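# Remove bike from floor rack, stand it on kickstand

## Task

Get the bicycle out of the floor rack, which is free-standing and not anchored, and leave it standing on its own kickstand. In the final state nothing but the floor may touch the bike: no wall, no furniture, no loose item, and not the rack. The robot must have released the bike and backed away, so the result cannot depend on the robot holding it. The robot must not fall or be left leaning, or the task fails.

## Robot and tools

ROBOT. A LinearBot: an omnidirectional base with a column of about 1.75 m. A carriage rides 1.0 m up and down the column (lift_m) and carries two identical arms, left and right, each with six joints and a two-finger gripper. The arm bases sit roughly 0.57 m plus lift_m above the floor, and carriage parts hang about 0.15 m below them. Reach is about 0.78 m from the shoulder but only about 0.38 m downward from the arm base. A hand is about 0.16 m long and 0.1 m wide (0.14 m when open). Parked arm joints 1 to 6 are 0, 0.05, 0.05, 1.45, 0, 0; parked, the robot is about 0.95 m wide and 0.7 m long. The wheel motors are strong (7 N m).

FRAMES. Base frame: origin on the floor below the base centre, x forward, y left, z up. left_hand and right_hand report, in this frame, the point between that hand's finger pads, plus quat_wxyz (hand z runs along the fingers, fingers open along hand y; a hand pointing straight up with joints 1, 5, 6 at 0 gives (1, 0, 0, 0)). Odometry frame is the base frame at the scene's start; base_odometry counts wheel turns, so slip looks like travel; heading is positive left, -3.142 to 3.142. Hand readings can be off, more so at long reach.

execute_actions. Argument actions: a list holding one action or none (empty returns state and images only). An action may have base, joints, or both; they start together. base takes exactly one key, each a relative offset from where the base last measured itself: translate_m (metres, forward positive, -2 to 2), strafe_m (metres, left positive, -2 to 2), rotate_rad (radians, counter-clockwise positive, -6.3 to 6.3). joints is one object keyed by joint name with absolute targets, not offsets: lift_m 0 to 1 m; for each arm (left_ and right_ prefixes, same ranges) joint1_rad -2.617 to 3.054 (yaw about vertical, 0 forward, positive left); joint2_rad 0 to 3.141 (shoulder: 0 upper arm level backward, 1.57 vertical, 3.14 level forward); joint3_rad 0 to 3.141 (elbow: 0 folded, 3.14 straight); joint4_rad -1.57 to 1.57 (wrist pitch, positive lifts fingertips); joint5_rad -1.57 to 1.57 (wrist yaw, positive turns fingertips right, opposite to joint1); joint6_rad -2.094 to 2.094 (roll about the finger axis, positive clockwise viewed from the forearm); gripper_m 0 to 0.093 (pad gap in metres). An action can run at most 15 s. Omitted joints may keep pushing to earlier targets. Unknown keys or out-of-range values get the whole call rejected with no motion. Argument cameras: list of carriage_camera, left_wrist_camera, right_wrist_camera or all; omitted, null or all gives every camera, [] gives none. Images are taken when the call ends; the pictures line gives their order.

wait: seconds from 0 to 10; commands nothing and returns state and images. zoom_image: camera name and region [x0, y0, x1, y1] in pixels of that camera's newest full image (896x504, origin top-left), at most 504 by 504. finished_scene: scene, the number of the scene being closed; irreversible, and it reports success. Replying with no tool call ends everything.

CAMERAS. carriage_camera is fixed, facing forward and about 20 degrees down; each wrist camera looks out past its fingertips. Calibration lines (OpenCV convention, T_world_to_cam from base frame) are approximate; wrist camera poses also carry joint-reading error.

RESULT LINES. base_status and joint_status tell how each commanded motion ended: done (for the base, wheels turned the amount even if slipping; tiny moves may say done while short), off_target (rested away from target, may still push), contact_stop or time_out (target dropped, holds where it stopped). joint command not followed, with a cause line, means a self-collision check withheld an arm's targets (grippers still move); named joints then read not_followed and may be retried on later actions. on_its_own lists uncommanded behaviour; held at gives the held target, not the position. motor_effort is percent of maximum, bracket is the peak; readings are biased and noisy. A falling lift effort while lowering means a hand rests on something. drive_wheels larger at rest than after free motion means the base is still pressing. Joint torques are raw drive outputs with offsets. A holding gripper usually says off_target. ARM HIT means an arm struck the robot itself. MOTOR HOT appears from 75 °C; OVER-TEMPERATURE FAULT means a heat stop (90 °C pauses the arm 10 s; 100 °C lets it go limp and fall); affected keys read limit_stop_at_motor_heat, so resend them. Stretched arms heat quickly even unloaded.

CAUTIONS. A reported stop cancels the reply's later execute_actions, wait and finished_scene calls. The robot holds its last command while you think. Contact detection is late and arms have none; a blocked arm keeps pushing and snaps to target once freed. After a blocked drive, back off about 0.2 m (or turn back), repeat if still pressed. Never back into a table edge. The robot tips easily with a high carriage, outstretched arms, loads or pulling; no reading shows lean, only images. Keep arms from colliding or pressing on each other. To undo a withheld pose, move that arm clear first, then the other. Grip force is about 45 to 60 N per pad. Avoid dropping, slamming or shoving the bike, knocking over the unanchored rack, or leaving the bike leaning on anything.

Each tool is called as a command line: name --argument value for each argument, lists and objects as JSON in quotes; but a table of rows of numbers goes row by row, as --pt "numbers of a row", without its own name.

## Session

execute_actions --actions '[]'

Scene clock: 0.00 s.
Joint torques (N m, as the arm reports them, + toward a larger angle): no reading
base_odometry: x=+0.000 y=+0.000 heading=+0.000 (m, m, rad; odometry frame)
base_status: not commanded
joint_positions: lift_m=+0.300 left_joint1_rad=-0.007 left_joint2_rad=+0.055 left_joint3_rad=+0.059 left_joint4_rad=+1.495 left_joint5_rad=-0.001 left_joint6_rad=-0.047 left_gripper_m=+0.094 right_joint1_rad=-0.004 right_joint2_rad=+0.033 right_joint3_rad=+0.049 right_joint4_rad=+1.476 right_joint5_rad=+0.039 right_joint6_rad=+0.003 right_gripper_m=+0.094
joint_status: not commanded
motor_effort: lift_m=+16 drive_wheels=+0 (%)
left_hand: x=+0.2801 y=+0.3370 z=+1.3114 quat_wxyz=(+0.999, -0.001, +0.036, -0.027) (m; base frame)
right_hand: x=+0.2806 y=-0.3438 z=+1.3084 quat_wxyz=(+0.999, +0.020, +0.039, -0.001) (m; base frame)
pictures: carriage_camera, left_wrist_camera, right_wrist_camera
Images, in order (width x height): carriage_camera 896x504, left_wrist_camera 896x504, right_wrist_camera 896x504.

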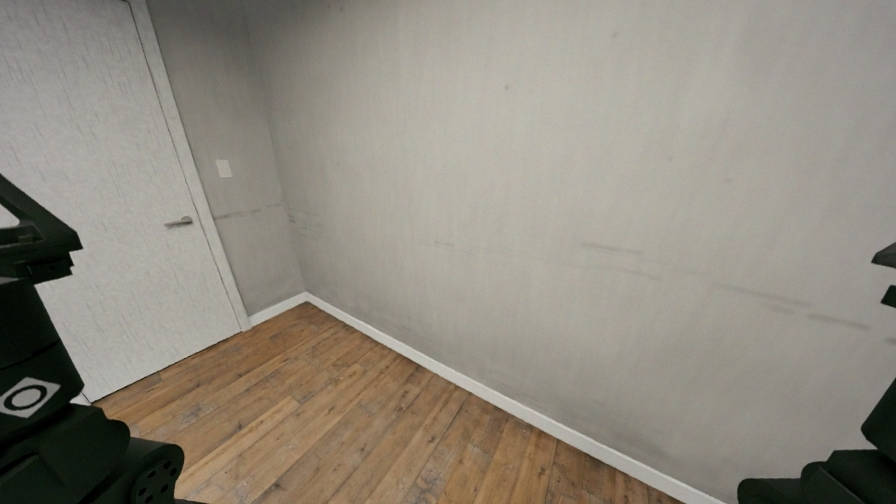

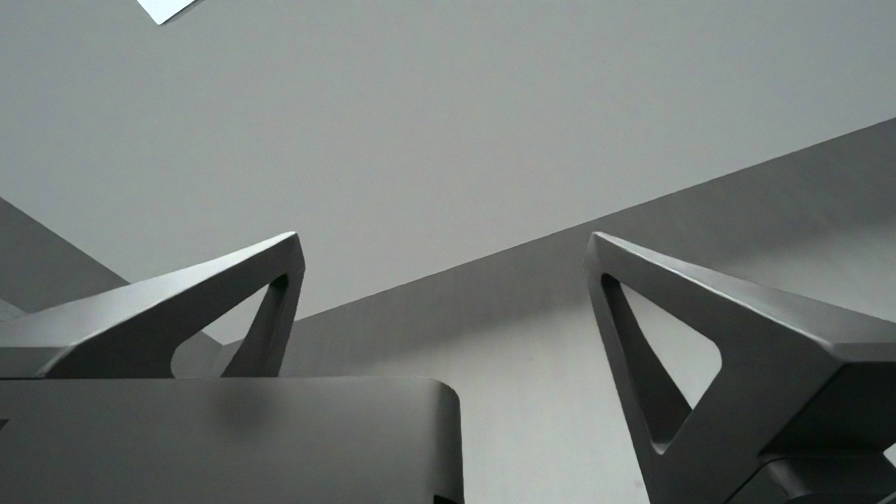

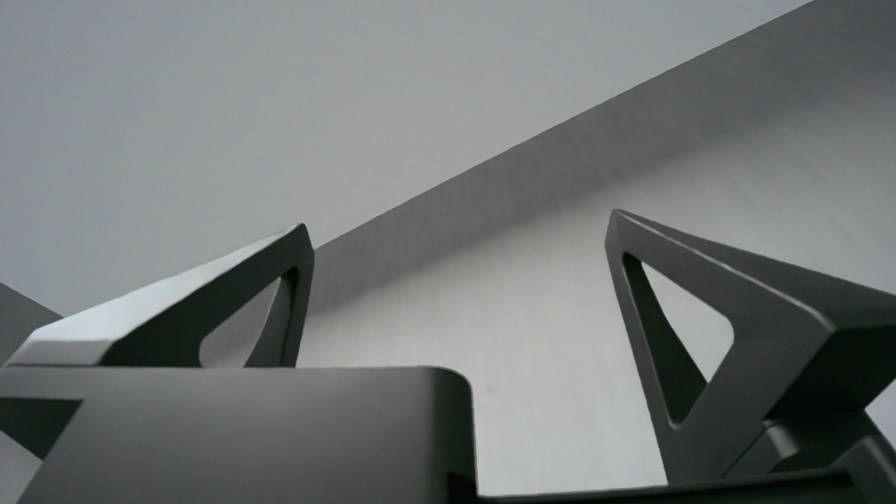

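execute_actions --actions '[{"base":{"rotate_rad":2.2}}]' --cameras '["carriage_camera"]'

execute_actions --actions '[{"base":{"rotate_rad":2.0}}]' --cameras '["carriage_camera"]'

Scene clock: 6.33 s.
Joint torques (N m, as the arm reports them, + toward a larger angle): left_arm=[ 0.08  4.26  5.92 -0.16 -0.05  0.  ] | right_arm=[ 0.13  3.94  6.   -0.13 -0.11  0.07]
base_odometry: x=+0.000 y=+0.000 heading=+2.200 (m, m, rad; odometry frame)
base_status: done
joint_positions: lift_m=+0.300 left_joint1_rad=-0.007 left_joint2_rad=+0.055 left_joint3_rad=+0.059 left_joint4_rad=+1.492 left_joint5_rad=-0.001 left_joint6_rad=-0.047 left_gripper_m=+0.094 right_joint1_rad=-0.004 right_joint2_rad=+0.033 right_joint3_rad=+0.049 right_joint4_rad=+1.475 right_joint5_rad=+0.039 right_joint6_rad=+0.003 right_gripper_m=+0.094
joint_status: not commanded
motor_effort: lift_m=+15(16) drive_wheels=+3(8) (%)
left_hand: x=+0.2806 y=+0.3370 z=+1.3113 quat_wxyz=(+0.999, -0.001, +0.037, -0.027) (m; base frame)
right_hand: x=+0.2810 y=-0.3438 z=+1.3084 quat_wxyz=(+0.999, +0.020, +0.040, -0.001) (m; base frame)
pictures: carriage_camera
Images, in order (width x height): carriage_camera 896x504.

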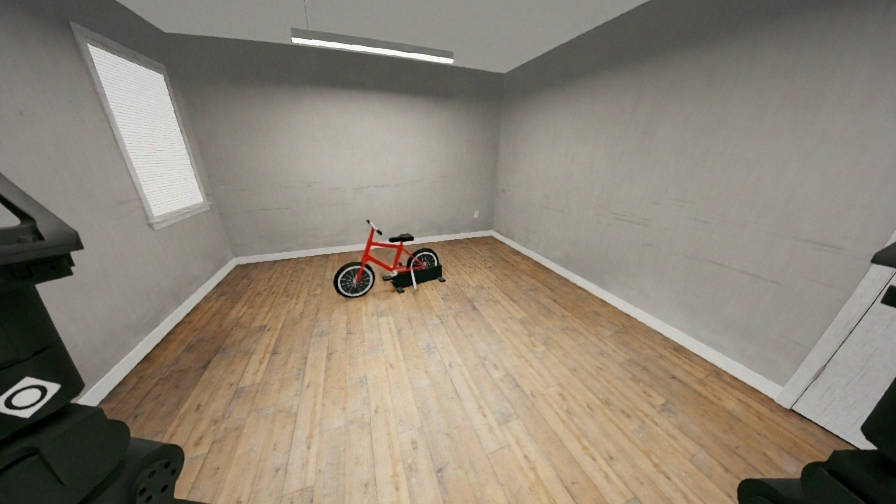

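Scene clock: 9.80 s.
Joint torques (N m, as the arm reports them, + toward a larger angle): left_arm=[ 0.12  4.2   5.83 -0.16 -0.05  0.01] | right_arm=[ 0.12  3.9   5.94 -0.11 -0.11  0.07]
base_odometry: x=+0.000 y=+0.000 heading=-2.084 (m, m, rad; odometry frame)
base_status: done
joint_positions: lift_m=+0.300 left_joint1_rad=-0.007 left_joint2_rad=+0.055 left_joint3_rad=+0.059 left_joint4_rad=+1.492 left_joint5_rad=-0.001 left_joint6_rad=-0.047 left_gripper_m=+0.094 right_joint1_rad=-0.004 right_joint2_rad=+0.033 right_joint3_rad=+0.049 right_joint4_rad=+1.474 right_joint5_rad=+0.039 right_joint6_rad=+0.003 right_gripper_m=+0.094
joint_status: not commanded
motor_effort: lift_m=+14(14) drive_wheels=+2(5) (%)
left_hand: x=+0.2806 y=+0.3370 z=+1.3113 quat_wxyz=(+0.999, -0.001, +0.037, -0.027) (m; base frame)
right_hand: x=+0.2812 y=-0.3438 z=+1.3084 quat_wxyz=(+0.999, +0.020, +0.040, -0.001) (m; base frame)
pictures: carriage_camera
Images, in order (width x height): carriage_camera 896x504.

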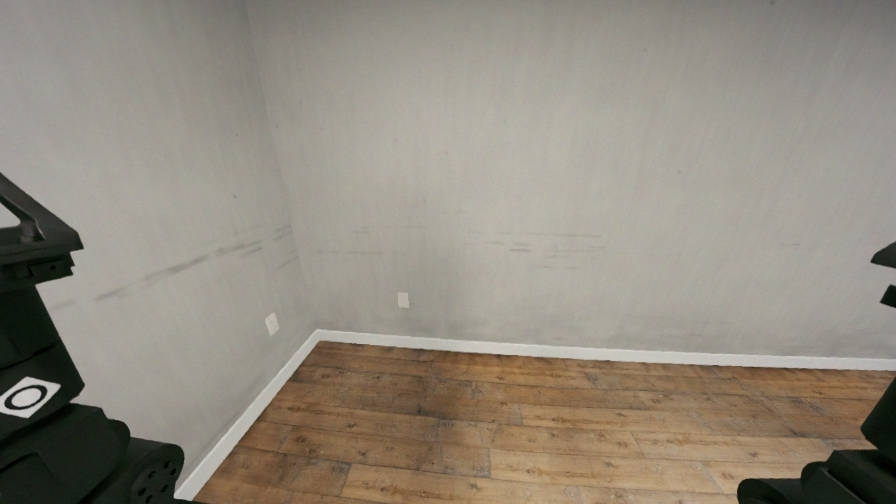

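execute_actions --actions '[{"base":{"rotate_rad":-1.643},"joints":{"lift_m":0.1}}]' --cameras '[]'

execute_actions --actions '[{"base":{"translate_m":1.25}}]' --cameras '["carriage_camera"]'

zoom_image --camera "carriage_camera" --region '[250,150,650,400]'

Scene clock: 18.87 s.
Joint torques (N m, as the arm reports them, + toward a larger angle): left_arm=[ 0.11  4.25  5.86 -0.14 -0.05  0.02] | right_arm=[ 0.12  3.9   5.89 -0.14 -0.11  0.07]
base_odometry: x=+0.000 y=+0.000 heading=+2.557 (m, m, rad; odometry frame)
base_status: done
joint_positions: lift_m=+0.100 left_joint1_rad=-0.007 left_joint2_rad=+0.055 left_joint3_rad=+0.059 left_joint4_rad=+1.493 left_joint5_rad=-0.001 left_joint6_rad=-0.047 left_gripper_m=+0.094 right_joint1_rad=-0.004 right_joint2_rad=+0.033 right_joint3_rad=+0.049 right_joint4_rad=+1.473 right_joint5_rad=+0.039 right_joint6_rad=+0.003 right_gripper_m=+0.094
joint_status: all done
motor_effort: lift_m=+13(12) drive_wheels=+3(10) (%)
left_hand: x=+0.2805 y=+0.3370 z=+1.1116 quat_wxyz=(+0.999, -0.001, +0.037, -0.027) (m; base frame)
right_hand: x=+0.2814 y=-0.3438 z=+1.1086 quat_wxyz=(+0.999, +0.020, +0.041, -0.001) (m; base frame)
pictures: none
No camera images: the call's "cameras" was empty. Leave "cameras" out to get every camera's image.

Scene clock: 23.73 s.
Joint torques (N m, as the arm reports them, + toward a larger angle): left_arm=[ 0.08  4.25  5.85 -0.17 -0.04  0.01] | right_arm=[ 0.09  3.88  5.95 -0.13 -0.1   0.07]
base_odometry: x=-1.041 y=+0.691 heading=+2.556 (m, m, rad; odometry frame)
base_status: done
joint_positions: lift_m=+0.100 left_joint1_rad=-0.007 left_joint2_rad=+0.055 left_joint3_rad=+0.059 left_joint4_rad=+1.494 left_joint5_rad=-0.001 left_joint6_rad=-0.047 left_gripper_m=+0.094 right_joint1_rad=-0.004 right_joint2_rad=+0.033 right_joint3_rad=+0.049 right_joint4_rad=+1.473 right_joint5_rad=+0.039 right_joint6_rad=+0.003 right_gripper_m=+0.094
joint_status: not commanded
motor_effort: lift_m=+14(14) drive_wheels=-3(12) (%)
left_hand: x=+0.2803 y=+0.3370 z=+1.1116 quat_wxyz=(+0.999, -0.001, +0.036, -0.027) (m; base frame)
right_hand: x=+0.2814 y=-0.3438 z=+1.1086 quat_wxyz=(+0.999, +0.020, +0.041, -0.001) (m; base frame)
pictures: carriage_camera
camera_calibration (this result's frames):
carriage_camera: T_world_to_cam=[[0.0541726, -0.998366, 0.0181988, -0.0314091], [-0.36568, -0.0367951, -0.930013, 1.08037], [0.929163, 0.0437263, -0.367076, 0.23897], [0, 0, 0, 1]] pos_world=[0.174729, -0.00205481, 1.09305]
Images, in order (width x height): carriage_camera 896x504.

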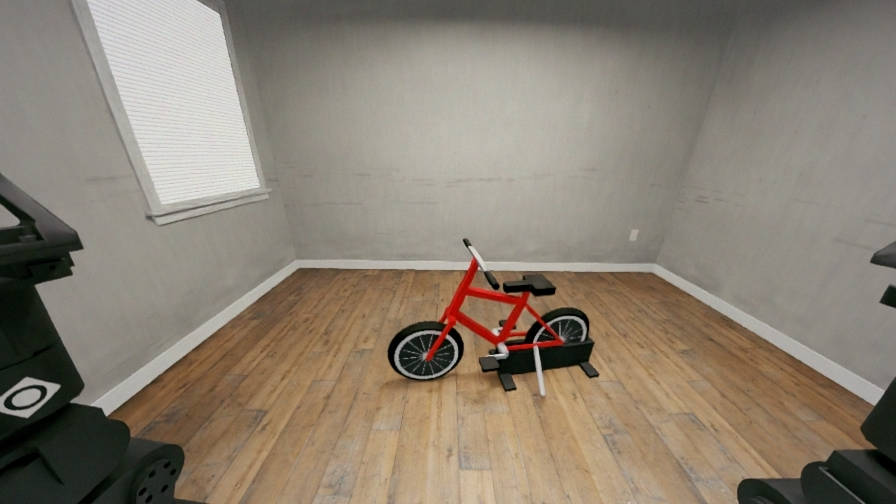

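Region (250, 150, 650, 400) of carriage_camera's 896x504 image, scaled by 1.260, with more detail than that image has; it fills the top 315 rows of this view, and the rest is white.

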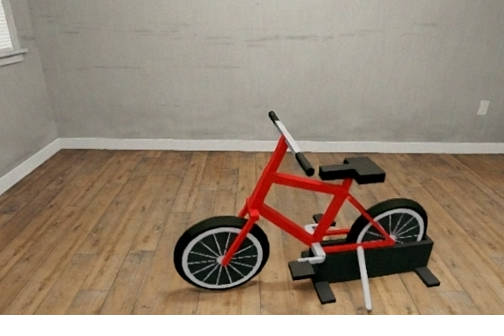

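execute_actions --actions '[{"base":{"rotate_rad":0.2},"joints":{"lift_m":0.45,"right_joint2_rad":2.2,"right_joint3_rad":1.3,"right_joint4_rad":-0.67,"right_joint6_rad":1.57}}]'

Scene clock: 41.50 s.
Joint torques (N m, as the arm reports them, + toward a larger angle): left_arm=[ 0.08  4.22  5.86 -0.16 -0.05  0.01] | right_arm=[ -0.01 -10.59   5.45   0.24   0.     0.17]
base_odometry: x=-1.042 y=+0.691 heading=+2.756 (m, m, rad; odometry frame)
base_status: done
joint_positions: lift_m=+0.450 left_joint1_rad=-0.007 left_joint2_rad=+0.055 left_joint3_rad=+0.059 left_joint4_rad=+1.493 left_joint5_rad=-0.001 left_joint6_rad=-0.047 left_gripper_m=+0.094 right_joint1_rad=-0.004 right_joint2_rad=+2.193 right_joint3_rad=+1.299 right_joint4_rad=-0.659 right_joint5_rad=+0.039 right_joint6_rad=+1.563 right_gripper_m=+0.094
joint_status: all done
motor_effort: lift_m=+16(21) drive_wheels=+3(5) (%)
left_hand: x=+0.2804 y=+0.3370 z=+1.4610 quat_wxyz=(+0.999, -0.001, +0.037, -0.027) (m; base frame)
right_hand: x=+0.6398 y=-0.3453 z=+0.9558 quat_wxyz=(+0.020, +0.706, +0.708, -0.008) (m; base frame)
pictures: carriage_camera, left_wrist_camera, right_wrist_camera
camera_calibration (this result's frames):
carriage_camera: T_world_to_cam=[[0.0541726, -0.998366, 0.0181988, -0.0377676], [-0.36568, -0.0367951, -0.930013, 1.4053], [0.929163, 0.0437263, -0.367076, 0.367222], [0, 0, 0, 1]] pos_world=[0.174729, -0.00205481, 1.44244]
left_wrist_camera: T_world_to_cam=[[-0.0877782, -0.995949, -0.0195226, 0.388095], [0.756198, -0.0538648, -0.652122, 0.764552], [0.648428, -0.072005, 0.757863, -1.13704], [0, 0, 0, 1]] pos_world=[0.193204, 0.345832, 1.36788]
right_wrist_camera: T_world_to_cam=[[-0.999281, 0.037726, -0.00375218, 0.656401], [0.0284811, 0.812337, 0.582492, -0.295386], [0.0250231, 0.581966, -0.812828, 1.08745], [0, 0, 0, 1]] pos_world=[0.637131, -0.417669, 1.05843]
Images, in order (width x height): carriage_camera 896x504, left_wrist_camera 896x504, right_wrist_camera 896x504.

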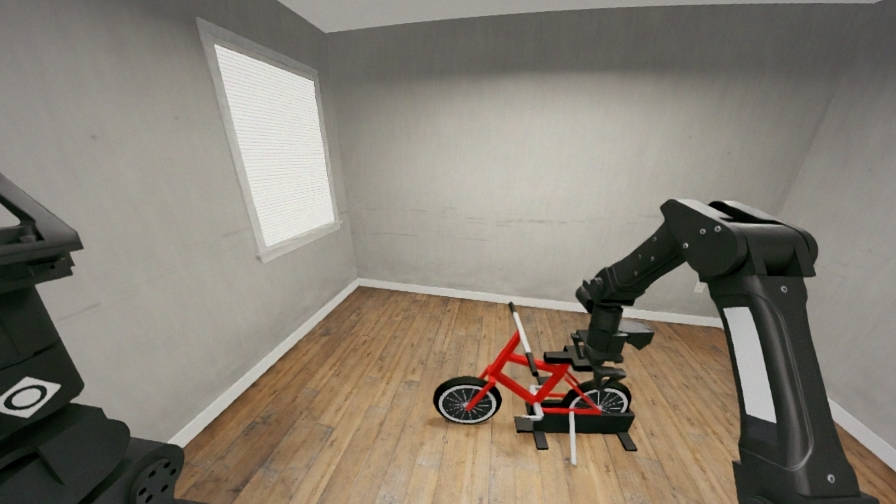

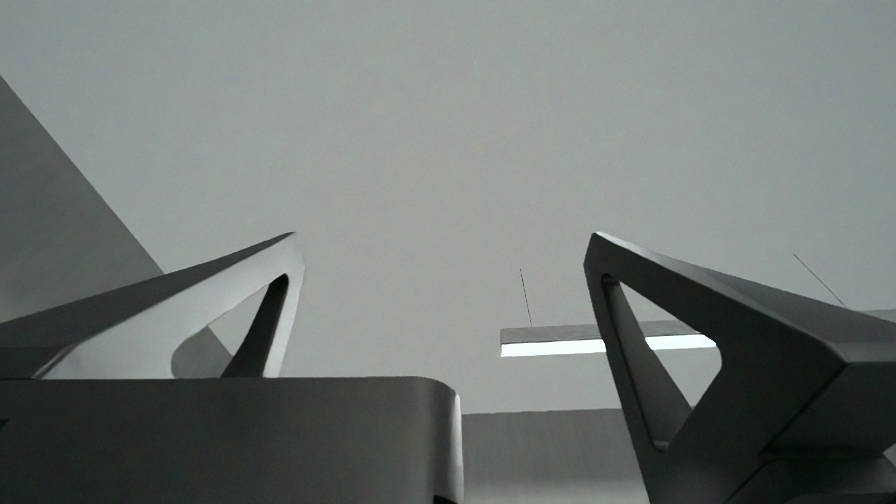

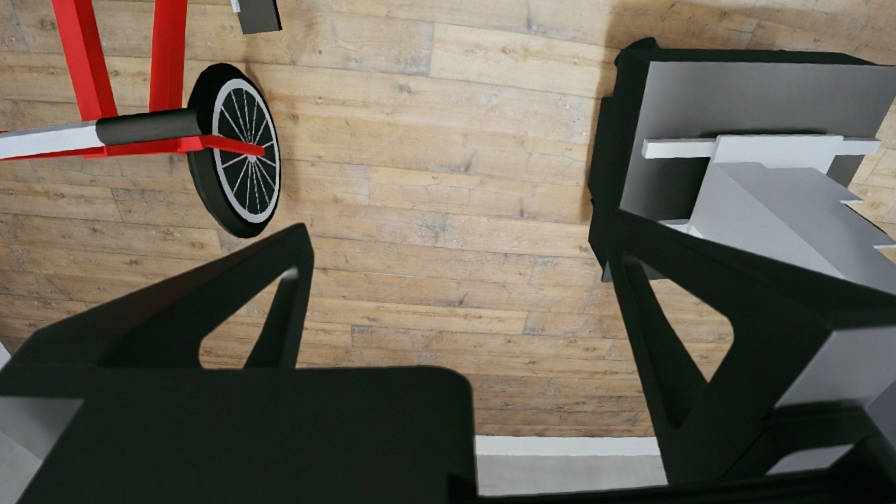

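execute_actions --actions '[{"base":{"strafe_m":-0.215},"joints":{"right_joint2_rad":2.6,"right_joint3_rad":1.4,"right_joint4_rad":-0.37}}]' --cameras '[]'

execute_actions --actions '[{"base":{"translate_m":0.4}}]'

Scene clock: 49.47 s.
Joint torques (N m, as the arm reports them, + toward a larger angle): left_arm=[ 0.12  4.24  5.84 -0.16 -0.05  0.01] | right_arm=[  0.23 -12.57   3.62   0.36   0.01   0.16]
base_odometry: x=-0.961 y=+0.891 heading=+2.757 (m, m, rad; odometry frame)
base_status: done
joint_positions: lift_m=+0.450 left_joint1_rad=-0.007 left_joint2_rad=+0.055 left_joint3_rad=+0.059 left_joint4_rad=+1.493 left_joint5_rad=-0.001 left_joint6_rad=-0.047 left_gripper_m=+0.094 right_joint1_rad=-0.006 right_joint2_rad=+2.602 right_joint3_rad=+1.406 right_joint4_rad=-0.376 right_joint5_rad=+0.039 right_joint6_rad=+1.563 right_gripper_m=+0.094
joint_status: all done
motor_effort: lift_m=+19(19) drive_wheels=-4(8) (%)
left_hand: x=+0.2804 y=+0.3370 z=+1.4610 quat_wxyz=(+0.999, -0.001, +0.037, -0.027) (m; base frame)
right_hand: x=+0.6531 y=-0.3459 z=+0.8243 quat_wxyz=(+0.014, +0.706, +0.708, -0.014) (m; base frame)
pictures: none
No camera images: the call's "cameras" was empty. Leave "cameras" out to get every camera's image.

Scene clock: 52.27 s.
Joint torques (N m, as the arm reports them, + toward a larger angle): left_arm=[ 0.1   4.32  5.85 -0.18 -0.04  0.01] | right_arm=[  0.22 -12.57   3.7    0.36   0.01   0.15]
base_odometry: x=-1.331 y=+1.041 heading=+2.756 (m, m, rad; odometry frame)
base_status: done
joint_positions: lift_m=+0.450 left_joint1_rad=-0.007 left_joint2_rad=+0.055 left_joint3_rad=+0.059 left_joint4_rad=+1.492 left_joint5_rad=-0.001 left_joint6_rad=-0.047 left_gripper_m=+0.094 right_joint1_rad=-0.006 right_joint2_rad=+2.602 right_joint3_rad=+1.406 right_joint4_rad=-0.374 right_joint5_rad=+0.039 right_joint6_rad=+1.563 right_gripper_m=+0.094
joint_status: not commanded
motor_effort: lift_m=+18(20) drive_wheels=-4(8) (%)
left_hand: x=+0.2806 y=+0.3370 z=+1.4610 quat_wxyz=(+0.999, -0.001, +0.037, -0.027) (m; base frame)
right_hand: x=+0.6535 y=-0.3459 z=+0.8243 quat_wxyz=(+0.014, +0.706, +0.708, -0.014) (m; base frame)
pictures: carriage_camera, left_wrist_camera, right_wrist_camera
camera_calibration (this result's frames):
carriage_camera: T_world_to_cam=[[0.0541726, -0.998366, 0.0181988, -0.0377676], [-0.36568, -0.0367951, -0.930013, 1.4053], [0.929163, 0.0437263, -0.367076, 0.367222], [0, 0, 0, 1]] pos_world=[0.174729, -0.00205481, 1.44244]
left_wrist_camera: T_world_to_cam=[[-0.087793, -0.995949, -0.0194613, 0.388024], [0.7557, -0.0538611, -0.652699, 0.765383], [0.649006, -0.0720094, 0.757367, -1.13659], [0, 0, 0, 1]] pos_world=[0.19332, 0.345831, 1.36793]
right_wrist_camera: T_world_to_cam=[[-0.999125, 0.0396311, 0.0133891, 0.656095], [0.0400164, 0.812222, 0.581975, -0.225799], [0.0121894, 0.582001, -0.813097, 0.989217], [0, 0, 0, 1]] pos_world=[0.652499, -0.418329, 0.926954]
Images, in order (width x height): carriage_camera 896x504, left_wrist_camera 896x504, right_wrist_camera 896x504.

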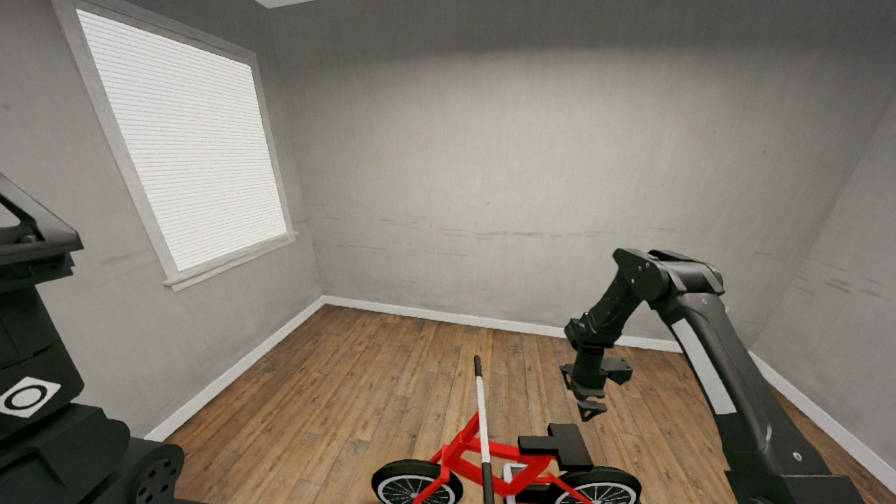

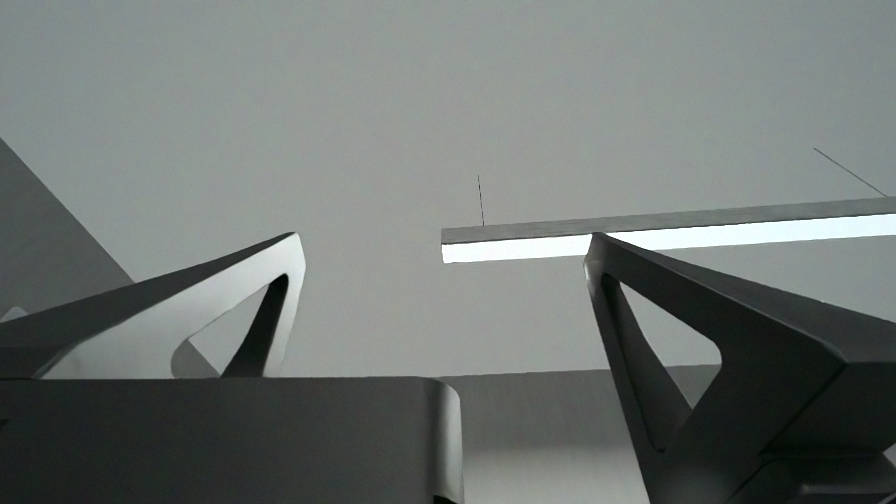

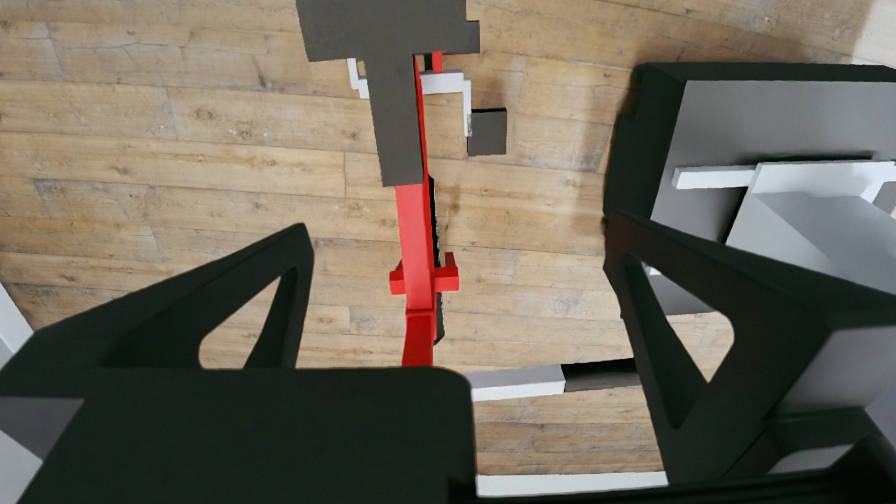

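execute_actions --actions '[{"base":{"strafe_m":0.045}}]' --cameras '[]'

execute_actions --actions '[{"base":{"translate_m":0.04},"joints":{"lift_m":0.3}}]'

Scene clock: 59.53 s.
Joint torques (N m, as the arm reports them, + toward a larger angle): left_arm=[ 0.13  4.24  5.81 -0.16 -0.04  0.02] | right_arm=[  0.19 -12.56   3.63   0.37   0.01   0.15]
base_odometry: x=-1.349 y=+1.000 heading=+2.756 (m, m, rad; odometry frame)
base_status: done
joint_positions: lift_m=+0.450 left_joint1_rad=-0.007 left_joint2_rad=+0.055 left_joint3_rad=+0.059 left_joint4_rad=+1.492 left_joint5_rad=-0.001 left_joint6_rad=-0.047 left_gripper_m=+0.094 right_joint1_rad=-0.005 right_joint2_rad=+2.602 right_joint3_rad=+1.406 right_joint4_rad=-0.374 right_joint5_rad=+0.039 right_joint6_rad=+1.563 right_gripper_m=+0.094
joint_status: not commanded
motor_effort: lift_m=+17(18) drive_wheels=-2(11) (%)
left_hand: x=+0.2806 y=+0.3370 z=+1.4610 quat_wxyz=(+0.999, -0.001, +0.037, -0.027) (m; base frame)
right_hand: x=+0.6535 y=-0.3456 z=+0.8243 quat_wxyz=(+0.014, +0.706, +0.708, -0.014) (m; base frame)
pictures: none
No camera images: the call's "cameras" was empty. Leave "cameras" out to get every camera's image.

Scene clock: 60.70 s.
Joint torques (N m, as the arm reports them, + toward a larger angle): left_arm=[ 0.14  4.24  5.91 -0.17 -0.04  0.02] | right_arm=[  0.17 -11.94   3.64   0.34   0.     0.15]
base_odometry: x=-1.386 y=+1.014 heading=+2.756 (m, m, rad; odometry frame)
base_status: done
joint_positions: lift_m=+0.300 left_joint1_rad=-0.007 left_joint2_rad=+0.055 left_joint3_rad=+0.059 left_joint4_rad=+1.493 left_joint5_rad=-0.001 left_joint6_rad=-0.047 left_gripper_m=+0.094 right_joint1_rad=-0.005 right_joint2_rad=+2.593 right_joint3_rad=+1.406 right_joint4_rad=-0.371 right_joint5_rad=+0.039 right_joint6_rad=+1.564 right_gripper_m=+0.094
joint_status: all done
motor_effort: lift_m=+13(11) drive_wheels=-3(5) (%)
left_hand: x=+0.2805 y=+0.3370 z=+1.3116 quat_wxyz=(+0.999, -0.001, +0.037, -0.027) (m; base frame)
right_hand: x=+0.6571 y=-0.3457 z=+0.6782 quat_wxyz=(+0.018, +0.706, +0.708, -0.009) (m; base frame)
pictures: carriage_camera, left_wrist_camera, right_wrist_camera
camera_calibration (this result's frames):
carriage_camera: T_world_to_cam=[[0.0541726, -0.998366, 0.0181988, -0.0350488], [-0.36568, -0.0367951, -0.930013, 1.26637], [0.929163, 0.0437263, -0.367076, 0.312384], [0, 0, 0, 1]] pos_world=[0.174729, -0.00205481, 1.29304]
left_wrist_camera: T_world_to_cam=[[-0.0878137, -0.995939, -0.0198711, 0.385584], [0.75595, -0.0536361, -0.652429, 0.667448], [0.648713, -0.0723137, 0.75759, -1.0235], [0, 0, 0, 1]] pos_world=[0.193262, 0.345804, 1.21852]
right_wrist_camera: T_world_to_cam=[[-0.999228, 0.0392501, 0.00155582, 0.669514], [0.032813, 0.81227, 0.582358, -0.136651], [0.0215939, 0.58196, -0.812931, 0.863908], [0, 0, 0, 1]] pos_world=[0.654826, -0.418041, 0.780836]
Images, in order (width x height): carriage_camera 896x504, left_wrist_camera 896x504, right_wrist_camera 896x504.

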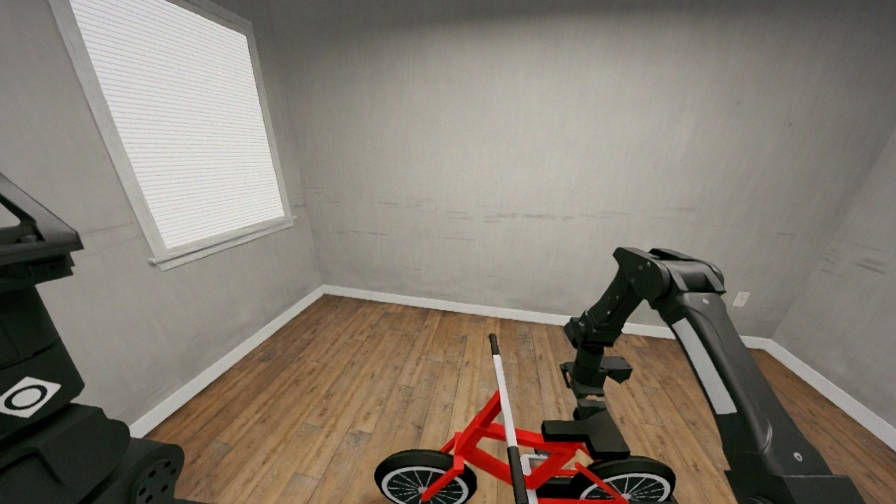

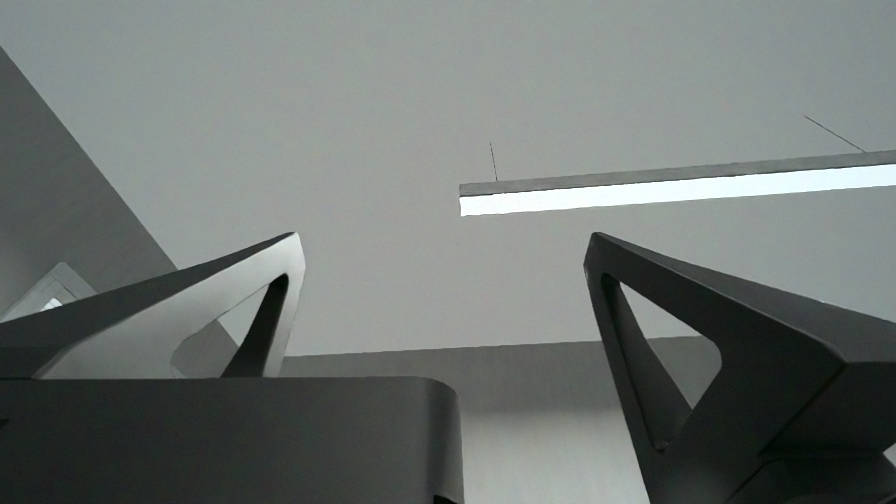

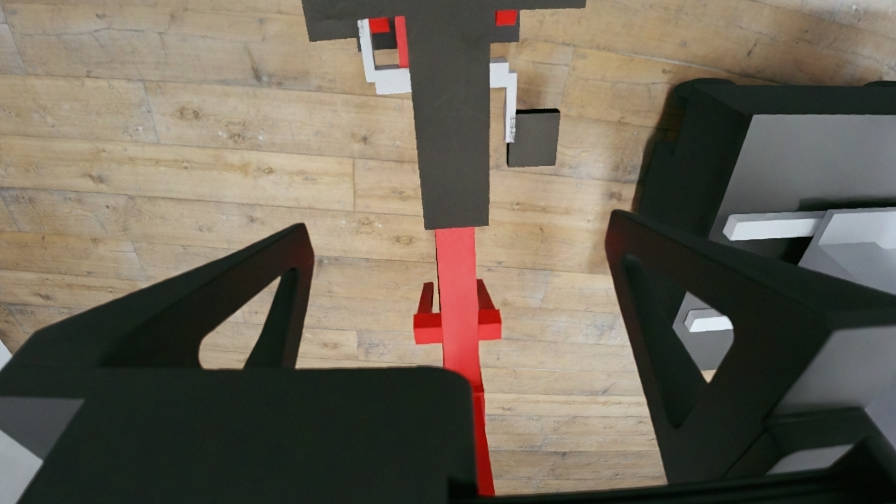

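execute_actions --actions '[{"joints":{"lift_m":0.2}}]'

Scene clock: 64.93 s.
Joint torques (N m, as the arm reports them, + toward a larger angle): left_arm=[ 0.12  4.26  5.85 -0.15 -0.04  0.01] | right_arm=[  0.12 -11.97   3.65   0.35   0.     0.16]
base_odometry: x=-1.386 y=+1.014 heading=+2.756 (m, m, rad; odometry frame)
base_status: not commanded
joint_positions: lift_m=+0.200 left_joint1_rad=-0.007 left_joint2_rad=+0.055 left_joint3_rad=+0.059 left_joint4_rad=+1.493 left_joint5_rad=-0.001 left_joint6_rad=-0.047 left_gripper_m=+0.094 right_joint1_rad=-0.005 right_joint2_rad=+2.594 right_joint3_rad=+1.406 right_joint4_rad=-0.370 right_joint5_rad=+0.039 right_joint6_rad=+1.564 right_gripper_m=+0.094
joint_status: all done
motor_effort: lift_m=+12(12) drive_wheels=-3(2) (%)
left_hand: x=+0.2804 y=+0.3370 z=+1.2116 quat_wxyz=(+0.999, -0.001, +0.037, -0.027) (m; base frame)
right_hand: x=+0.6570 y=-0.3457 z=+0.5778 quat_wxyz=(+0.018, +0.706, +0.708, -0.009) (m; base frame)
pictures: carriage_camera, left_wrist_camera, right_wrist_camera
camera_calibration (this result's frames):
carriage_camera: T_world_to_cam=[[0.0541726, -0.998366, 0.0181988, -0.033229], [-0.36568, -0.0367951, -0.930013, 1.17337], [0.929163, 0.0437263, -0.367076, 0.275677], [0, 0, 0, 1]] pos_world=[0.174729, -0.00205481, 1.19305]
left_wrist_camera: T_world_to_cam=[[-0.0878061, -0.995939, -0.0199018, 0.383625], [0.756199, -0.0536379, -0.65214, 0.601863], [0.648424, -0.0723116, 0.757837, -0.947909], [0, 0, 0, 1]] pos_world=[0.193204, 0.345805, 1.11849]
right_wrist_camera: T_world_to_cam=[[-0.999228, 0.0392501, 0.00155582, 0.669594], [0.032813, 0.81227, 0.582358, -0.078166], [0.0215939, 0.58196, -0.812931, 0.782272], [0, 0, 0, 1]] pos_world=[0.654749, -0.41804, 0.680412]
Images, in order (width x height): carriage_camera 896x504, left_wrist_camera 896x504, right_wrist_camera 896x504.

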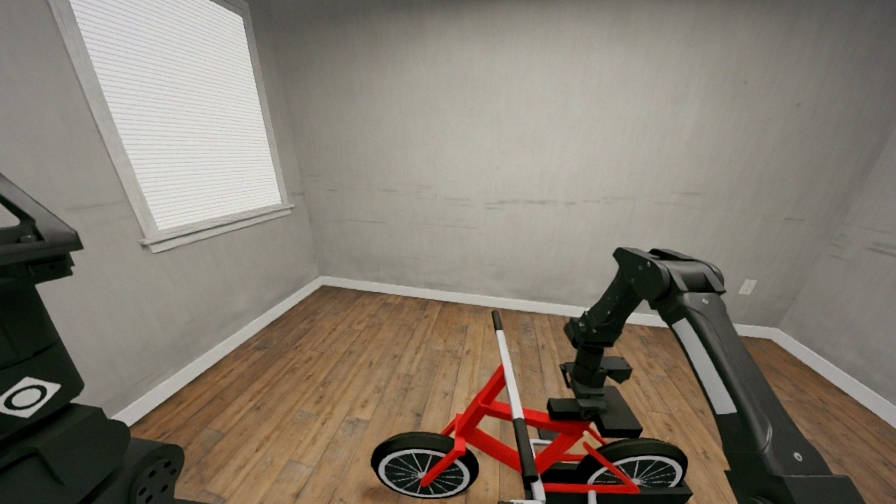

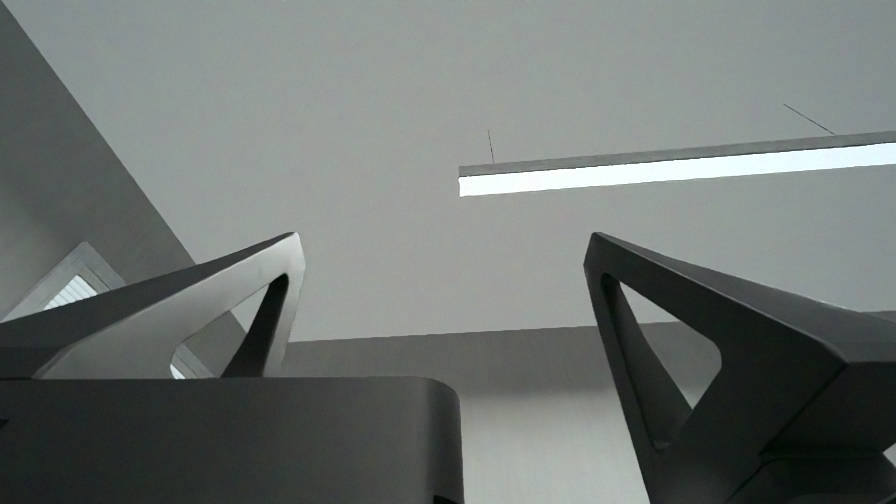

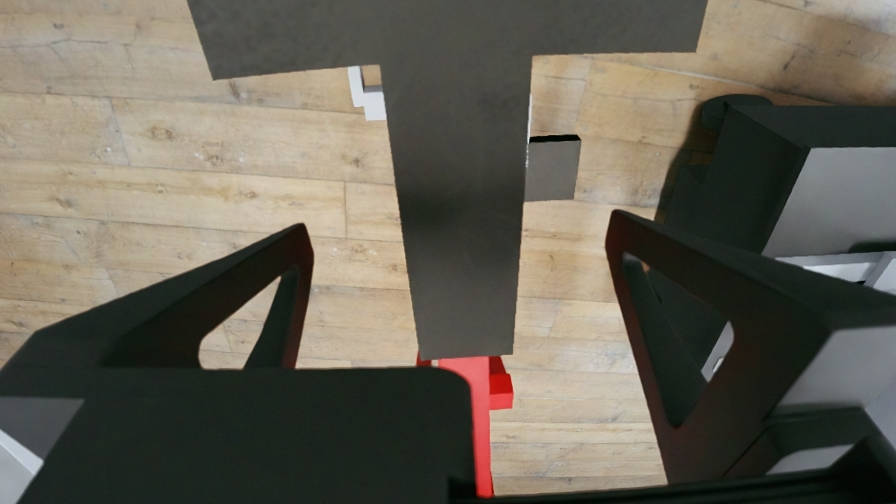

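execute_actions --actions '[{"joints":{"lift_m":0.17}}]' --cameras '[]'

execute_actions --actions '[{"joints":{"right_gripper_m":0.0}}]'

Scene clock: 68.70 s.
Joint torques (N m, as the arm reports them, + toward a larger angle): left_arm=[ 0.05  4.14  5.86 -0.16 -0.04  0.01] | right_arm=[  0.14 -12.12   3.69   0.34   0.01   0.15]
base_odometry: x=-1.386 y=+1.014 heading=+2.756 (m, m, rad; odometry frame)
base_status: not commanded
joint_positions: lift_m=+0.170 left_joint1_rad=-0.007 left_joint2_rad=+0.055 left_joint3_rad=+0.059 left_joint4_rad=+1.493 left_joint5_rad=-0.001 left_joint6_rad=-0.047 left_gripper_m=+0.094 right_joint1_rad=-0.005 right_joint2_rad=+2.596 right_joint3_rad=+1.406 right_joint4_rad=-0.369 right_joint5_rad=+0.039 right_joint6_rad=+1.564 right_gripper_m=+0.094
joint_status: all done
motor_effort: lift_m=+13(13) drive_wheels=-3(3) (%)
left_hand: x=+0.2804 y=+0.3370 z=+1.1816 quat_wxyz=(+0.999, -0.001, +0.037, -0.027) (m; base frame)
right_hand: x=+0.6569 y=-0.3457 z=+0.5473 quat_wxyz=(+0.018, +0.706, +0.708, -0.009) (m; base frame)
pictures: none
No camera images: the call's "cameras" was empty. Leave "cameras" out to get every camera's image.

Scene clock: 69.43 s.
Joint torques (N m, as the arm reports them, + toward a larger angle): left_arm=[ 0.11  4.26  5.85 -0.17 -0.05  0.01] | right_arm=[  0.19 -12.1    3.74   0.32   0.     0.17]
base_odometry: x=-1.386 y=+1.014 heading=+2.756 (m, m, rad; odometry frame)
base_status: not commanded
joint_positions: lift_m=+0.170 left_joint1_rad=-0.007 left_joint2_rad=+0.055 left_joint3_rad=+0.059 left_joint4_rad=+1.494 left_joint5_rad=-0.001 left_joint6_rad=-0.047 left_gripper_m=+0.094 right_joint1_rad=-0.005 right_joint2_rad=+2.596 right_joint3_rad=+1.406 right_joint4_rad=-0.369 right_joint5_rad=+0.039 right_joint6_rad=+1.562 right_gripper_m=+0.039
joint_status: right_gripper_m off_target (ended at +0.039, target +0.000)
motor_effort: lift_m=+13(13) drive_wheels=+3(3) (%)
left_hand: x=+0.2804 y=+0.3370 z=+1.1816 quat_wxyz=(+0.999, -0.001, +0.037, -0.027) (m; base frame)
right_hand: x=+0.6566 y=-0.3456 z=+0.5472 quat_wxyz=(+0.018, +0.706, +0.708, -0.010) (m; base frame)
pictures: carriage_camera, left_wrist_camera, right_wrist_camera
camera_calibration (this result's frames):
carriage_camera: T_world_to_cam=[[0.0541726, -0.998366, 0.0181988, -0.0326829], [-0.36568, -0.0367951, -0.930013, 1.14546], [0.929163, 0.0437263, -0.367076, 0.264663], [0, 0, 0, 1]] pos_world=[0.174729, -0.00205481, 1.16304]
left_wrist_camera: T_world_to_cam=[[-0.0877985, -0.995939, -0.0199324, 0.383054], [0.756447, -0.0536398, -0.651851, 0.58196], [0.648135, -0.0723094, 0.758085, -0.925326], [0, 0, 0, 1]] pos_world=[0.193146, 0.345805, 1.08846]
right_wrist_camera: T_world_to_cam=[[-0.999271, 0.0381019, 0.00237547, 0.668401], [0.0323499, 0.812091, 0.582633, -0.0603247], [0.0202703, 0.582285, -0.812732, 0.75828], [0, 0, 0, 1]] pos_world=[0.654494, -0.418013, 0.649838]
Images, in order (width x height): carriage_camera 896x504, left_wrist_camera 896x504, right_wrist_camera 896x504.

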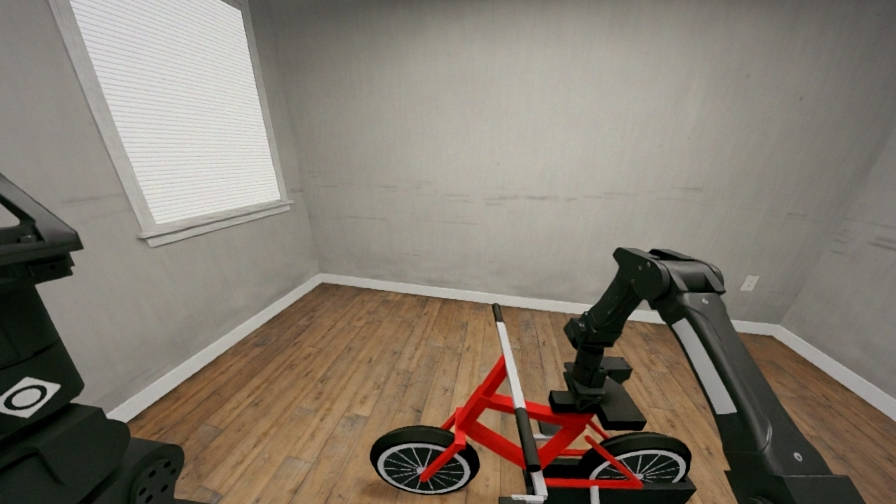

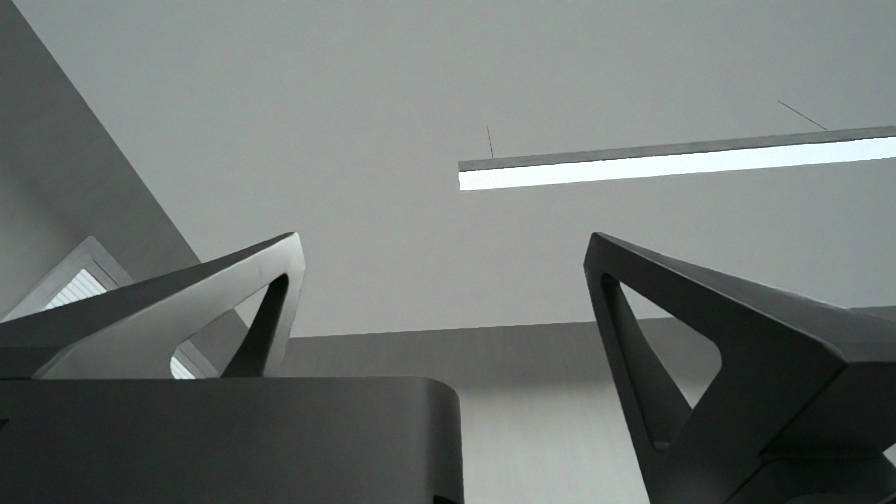

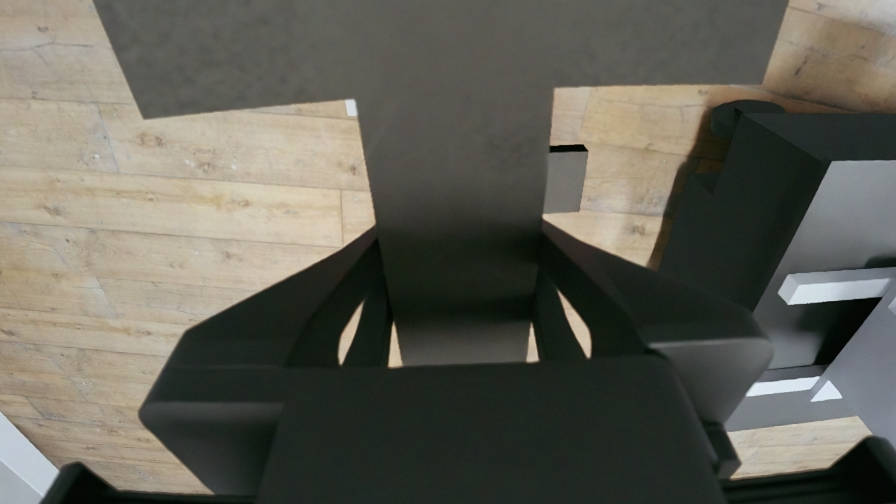

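execute_actions --actions '[{"base":{"strafe_m":0.15}}]' --cameras '["carriage_camera","right_wrist_camera"]'

zoom_image --camera "carriage_camera" --region '[340,280,800,504]'

Scene clock: 74.60 s.
Joint torques (N m, as the arm reports them, + toward a larger angle): left_arm=[ 0.12  4.28  5.86 -0.17 -0.03  0.01] | right_arm=[ -0.62 -12.15   3.73   0.31   0.08   0.12]
base_odometry: x=-1.442 y=+0.876 heading=+2.756 (m, m, rad; odometry frame)
base_status: done
joint_positions: lift_m=+0.170 left_joint1_rad=-0.007 left_joint2_rad=+0.055 left_joint3_rad=+0.059 left_joint4_rad=+1.494 left_joint5_rad=-0.001 left_joint6_rad=-0.047 left_gripper_m=+0.094 right_joint1_rad=+0.005 right_joint2_rad=+2.596 right_joint3_rad=+1.406 right_joint4_rad=-0.369 right_joint5_rad=+0.031 right_joint6_rad=+1.569 right_gripper_m=+0.039
joint_status: not commanded
motor_effort: lift_m=+10(13) drive_wheels=-1(10) (%)
left_hand: x=+0.2804 y=+0.3370 z=+1.1816 quat_wxyz=(+0.999, -0.001, +0.037, -0.027) (m; base frame)
right_hand: x=+0.6566 y=-0.3404 z=+0.5472 quat_wxyz=(+0.015, +0.705, +0.709, -0.007) (m; base frame)
pictures: carriage_camera, right_wrist_camera
camera_calibration (this result's frames):
carriage_camera: T_world_to_cam=[[0.0541726, -0.998366, 0.0181988, -0.0326829], [-0.36568, -0.0367951, -0.930013, 1.14546], [0.929163, 0.0437263, -0.367076, 0.264663], [0, 0, 0, 1]] pos_world=[0.174729, -0.00205481, 1.16304]
right_wrist_camera: T_world_to_cam=[[-0.9994, 0.0345544, 0.00242914, 0.667109], [0.0293572, 0.807685, 0.588883, -0.0675037], [0.0183865, 0.588601, -0.808215, 0.756109], [0, 0, 0, 1]] pos_world=[0.654788, -0.413577, 0.64923]
Images, in order (width x height): carriage_camera 896x504, right_wrist_camera 896x504.

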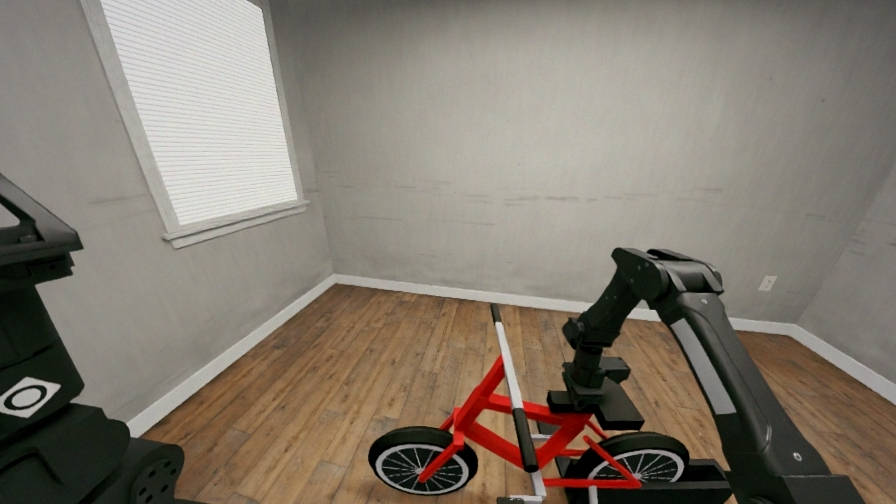

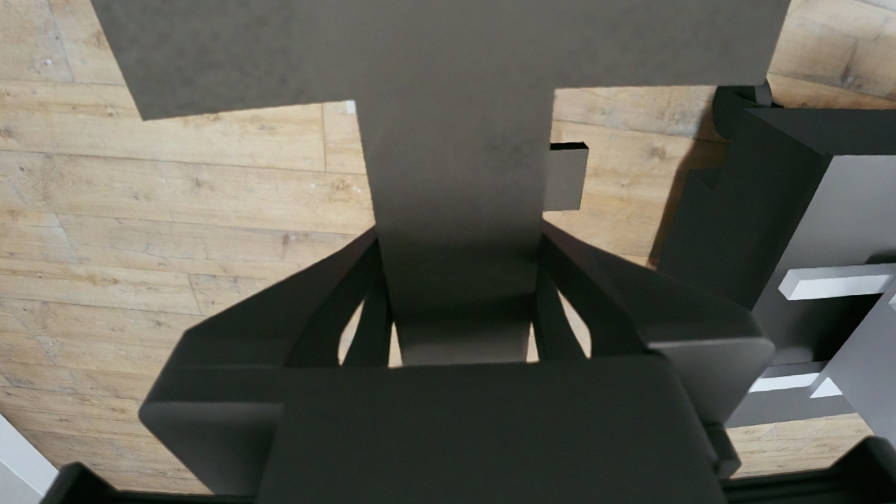

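Region (340, 280, 800, 504) of carriage_camera's 896x504 image, scaled by 1.096, with more detail than that image has; it fills the top 245 rows of this view, and the rest is white.

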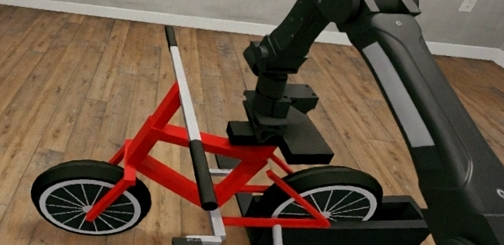

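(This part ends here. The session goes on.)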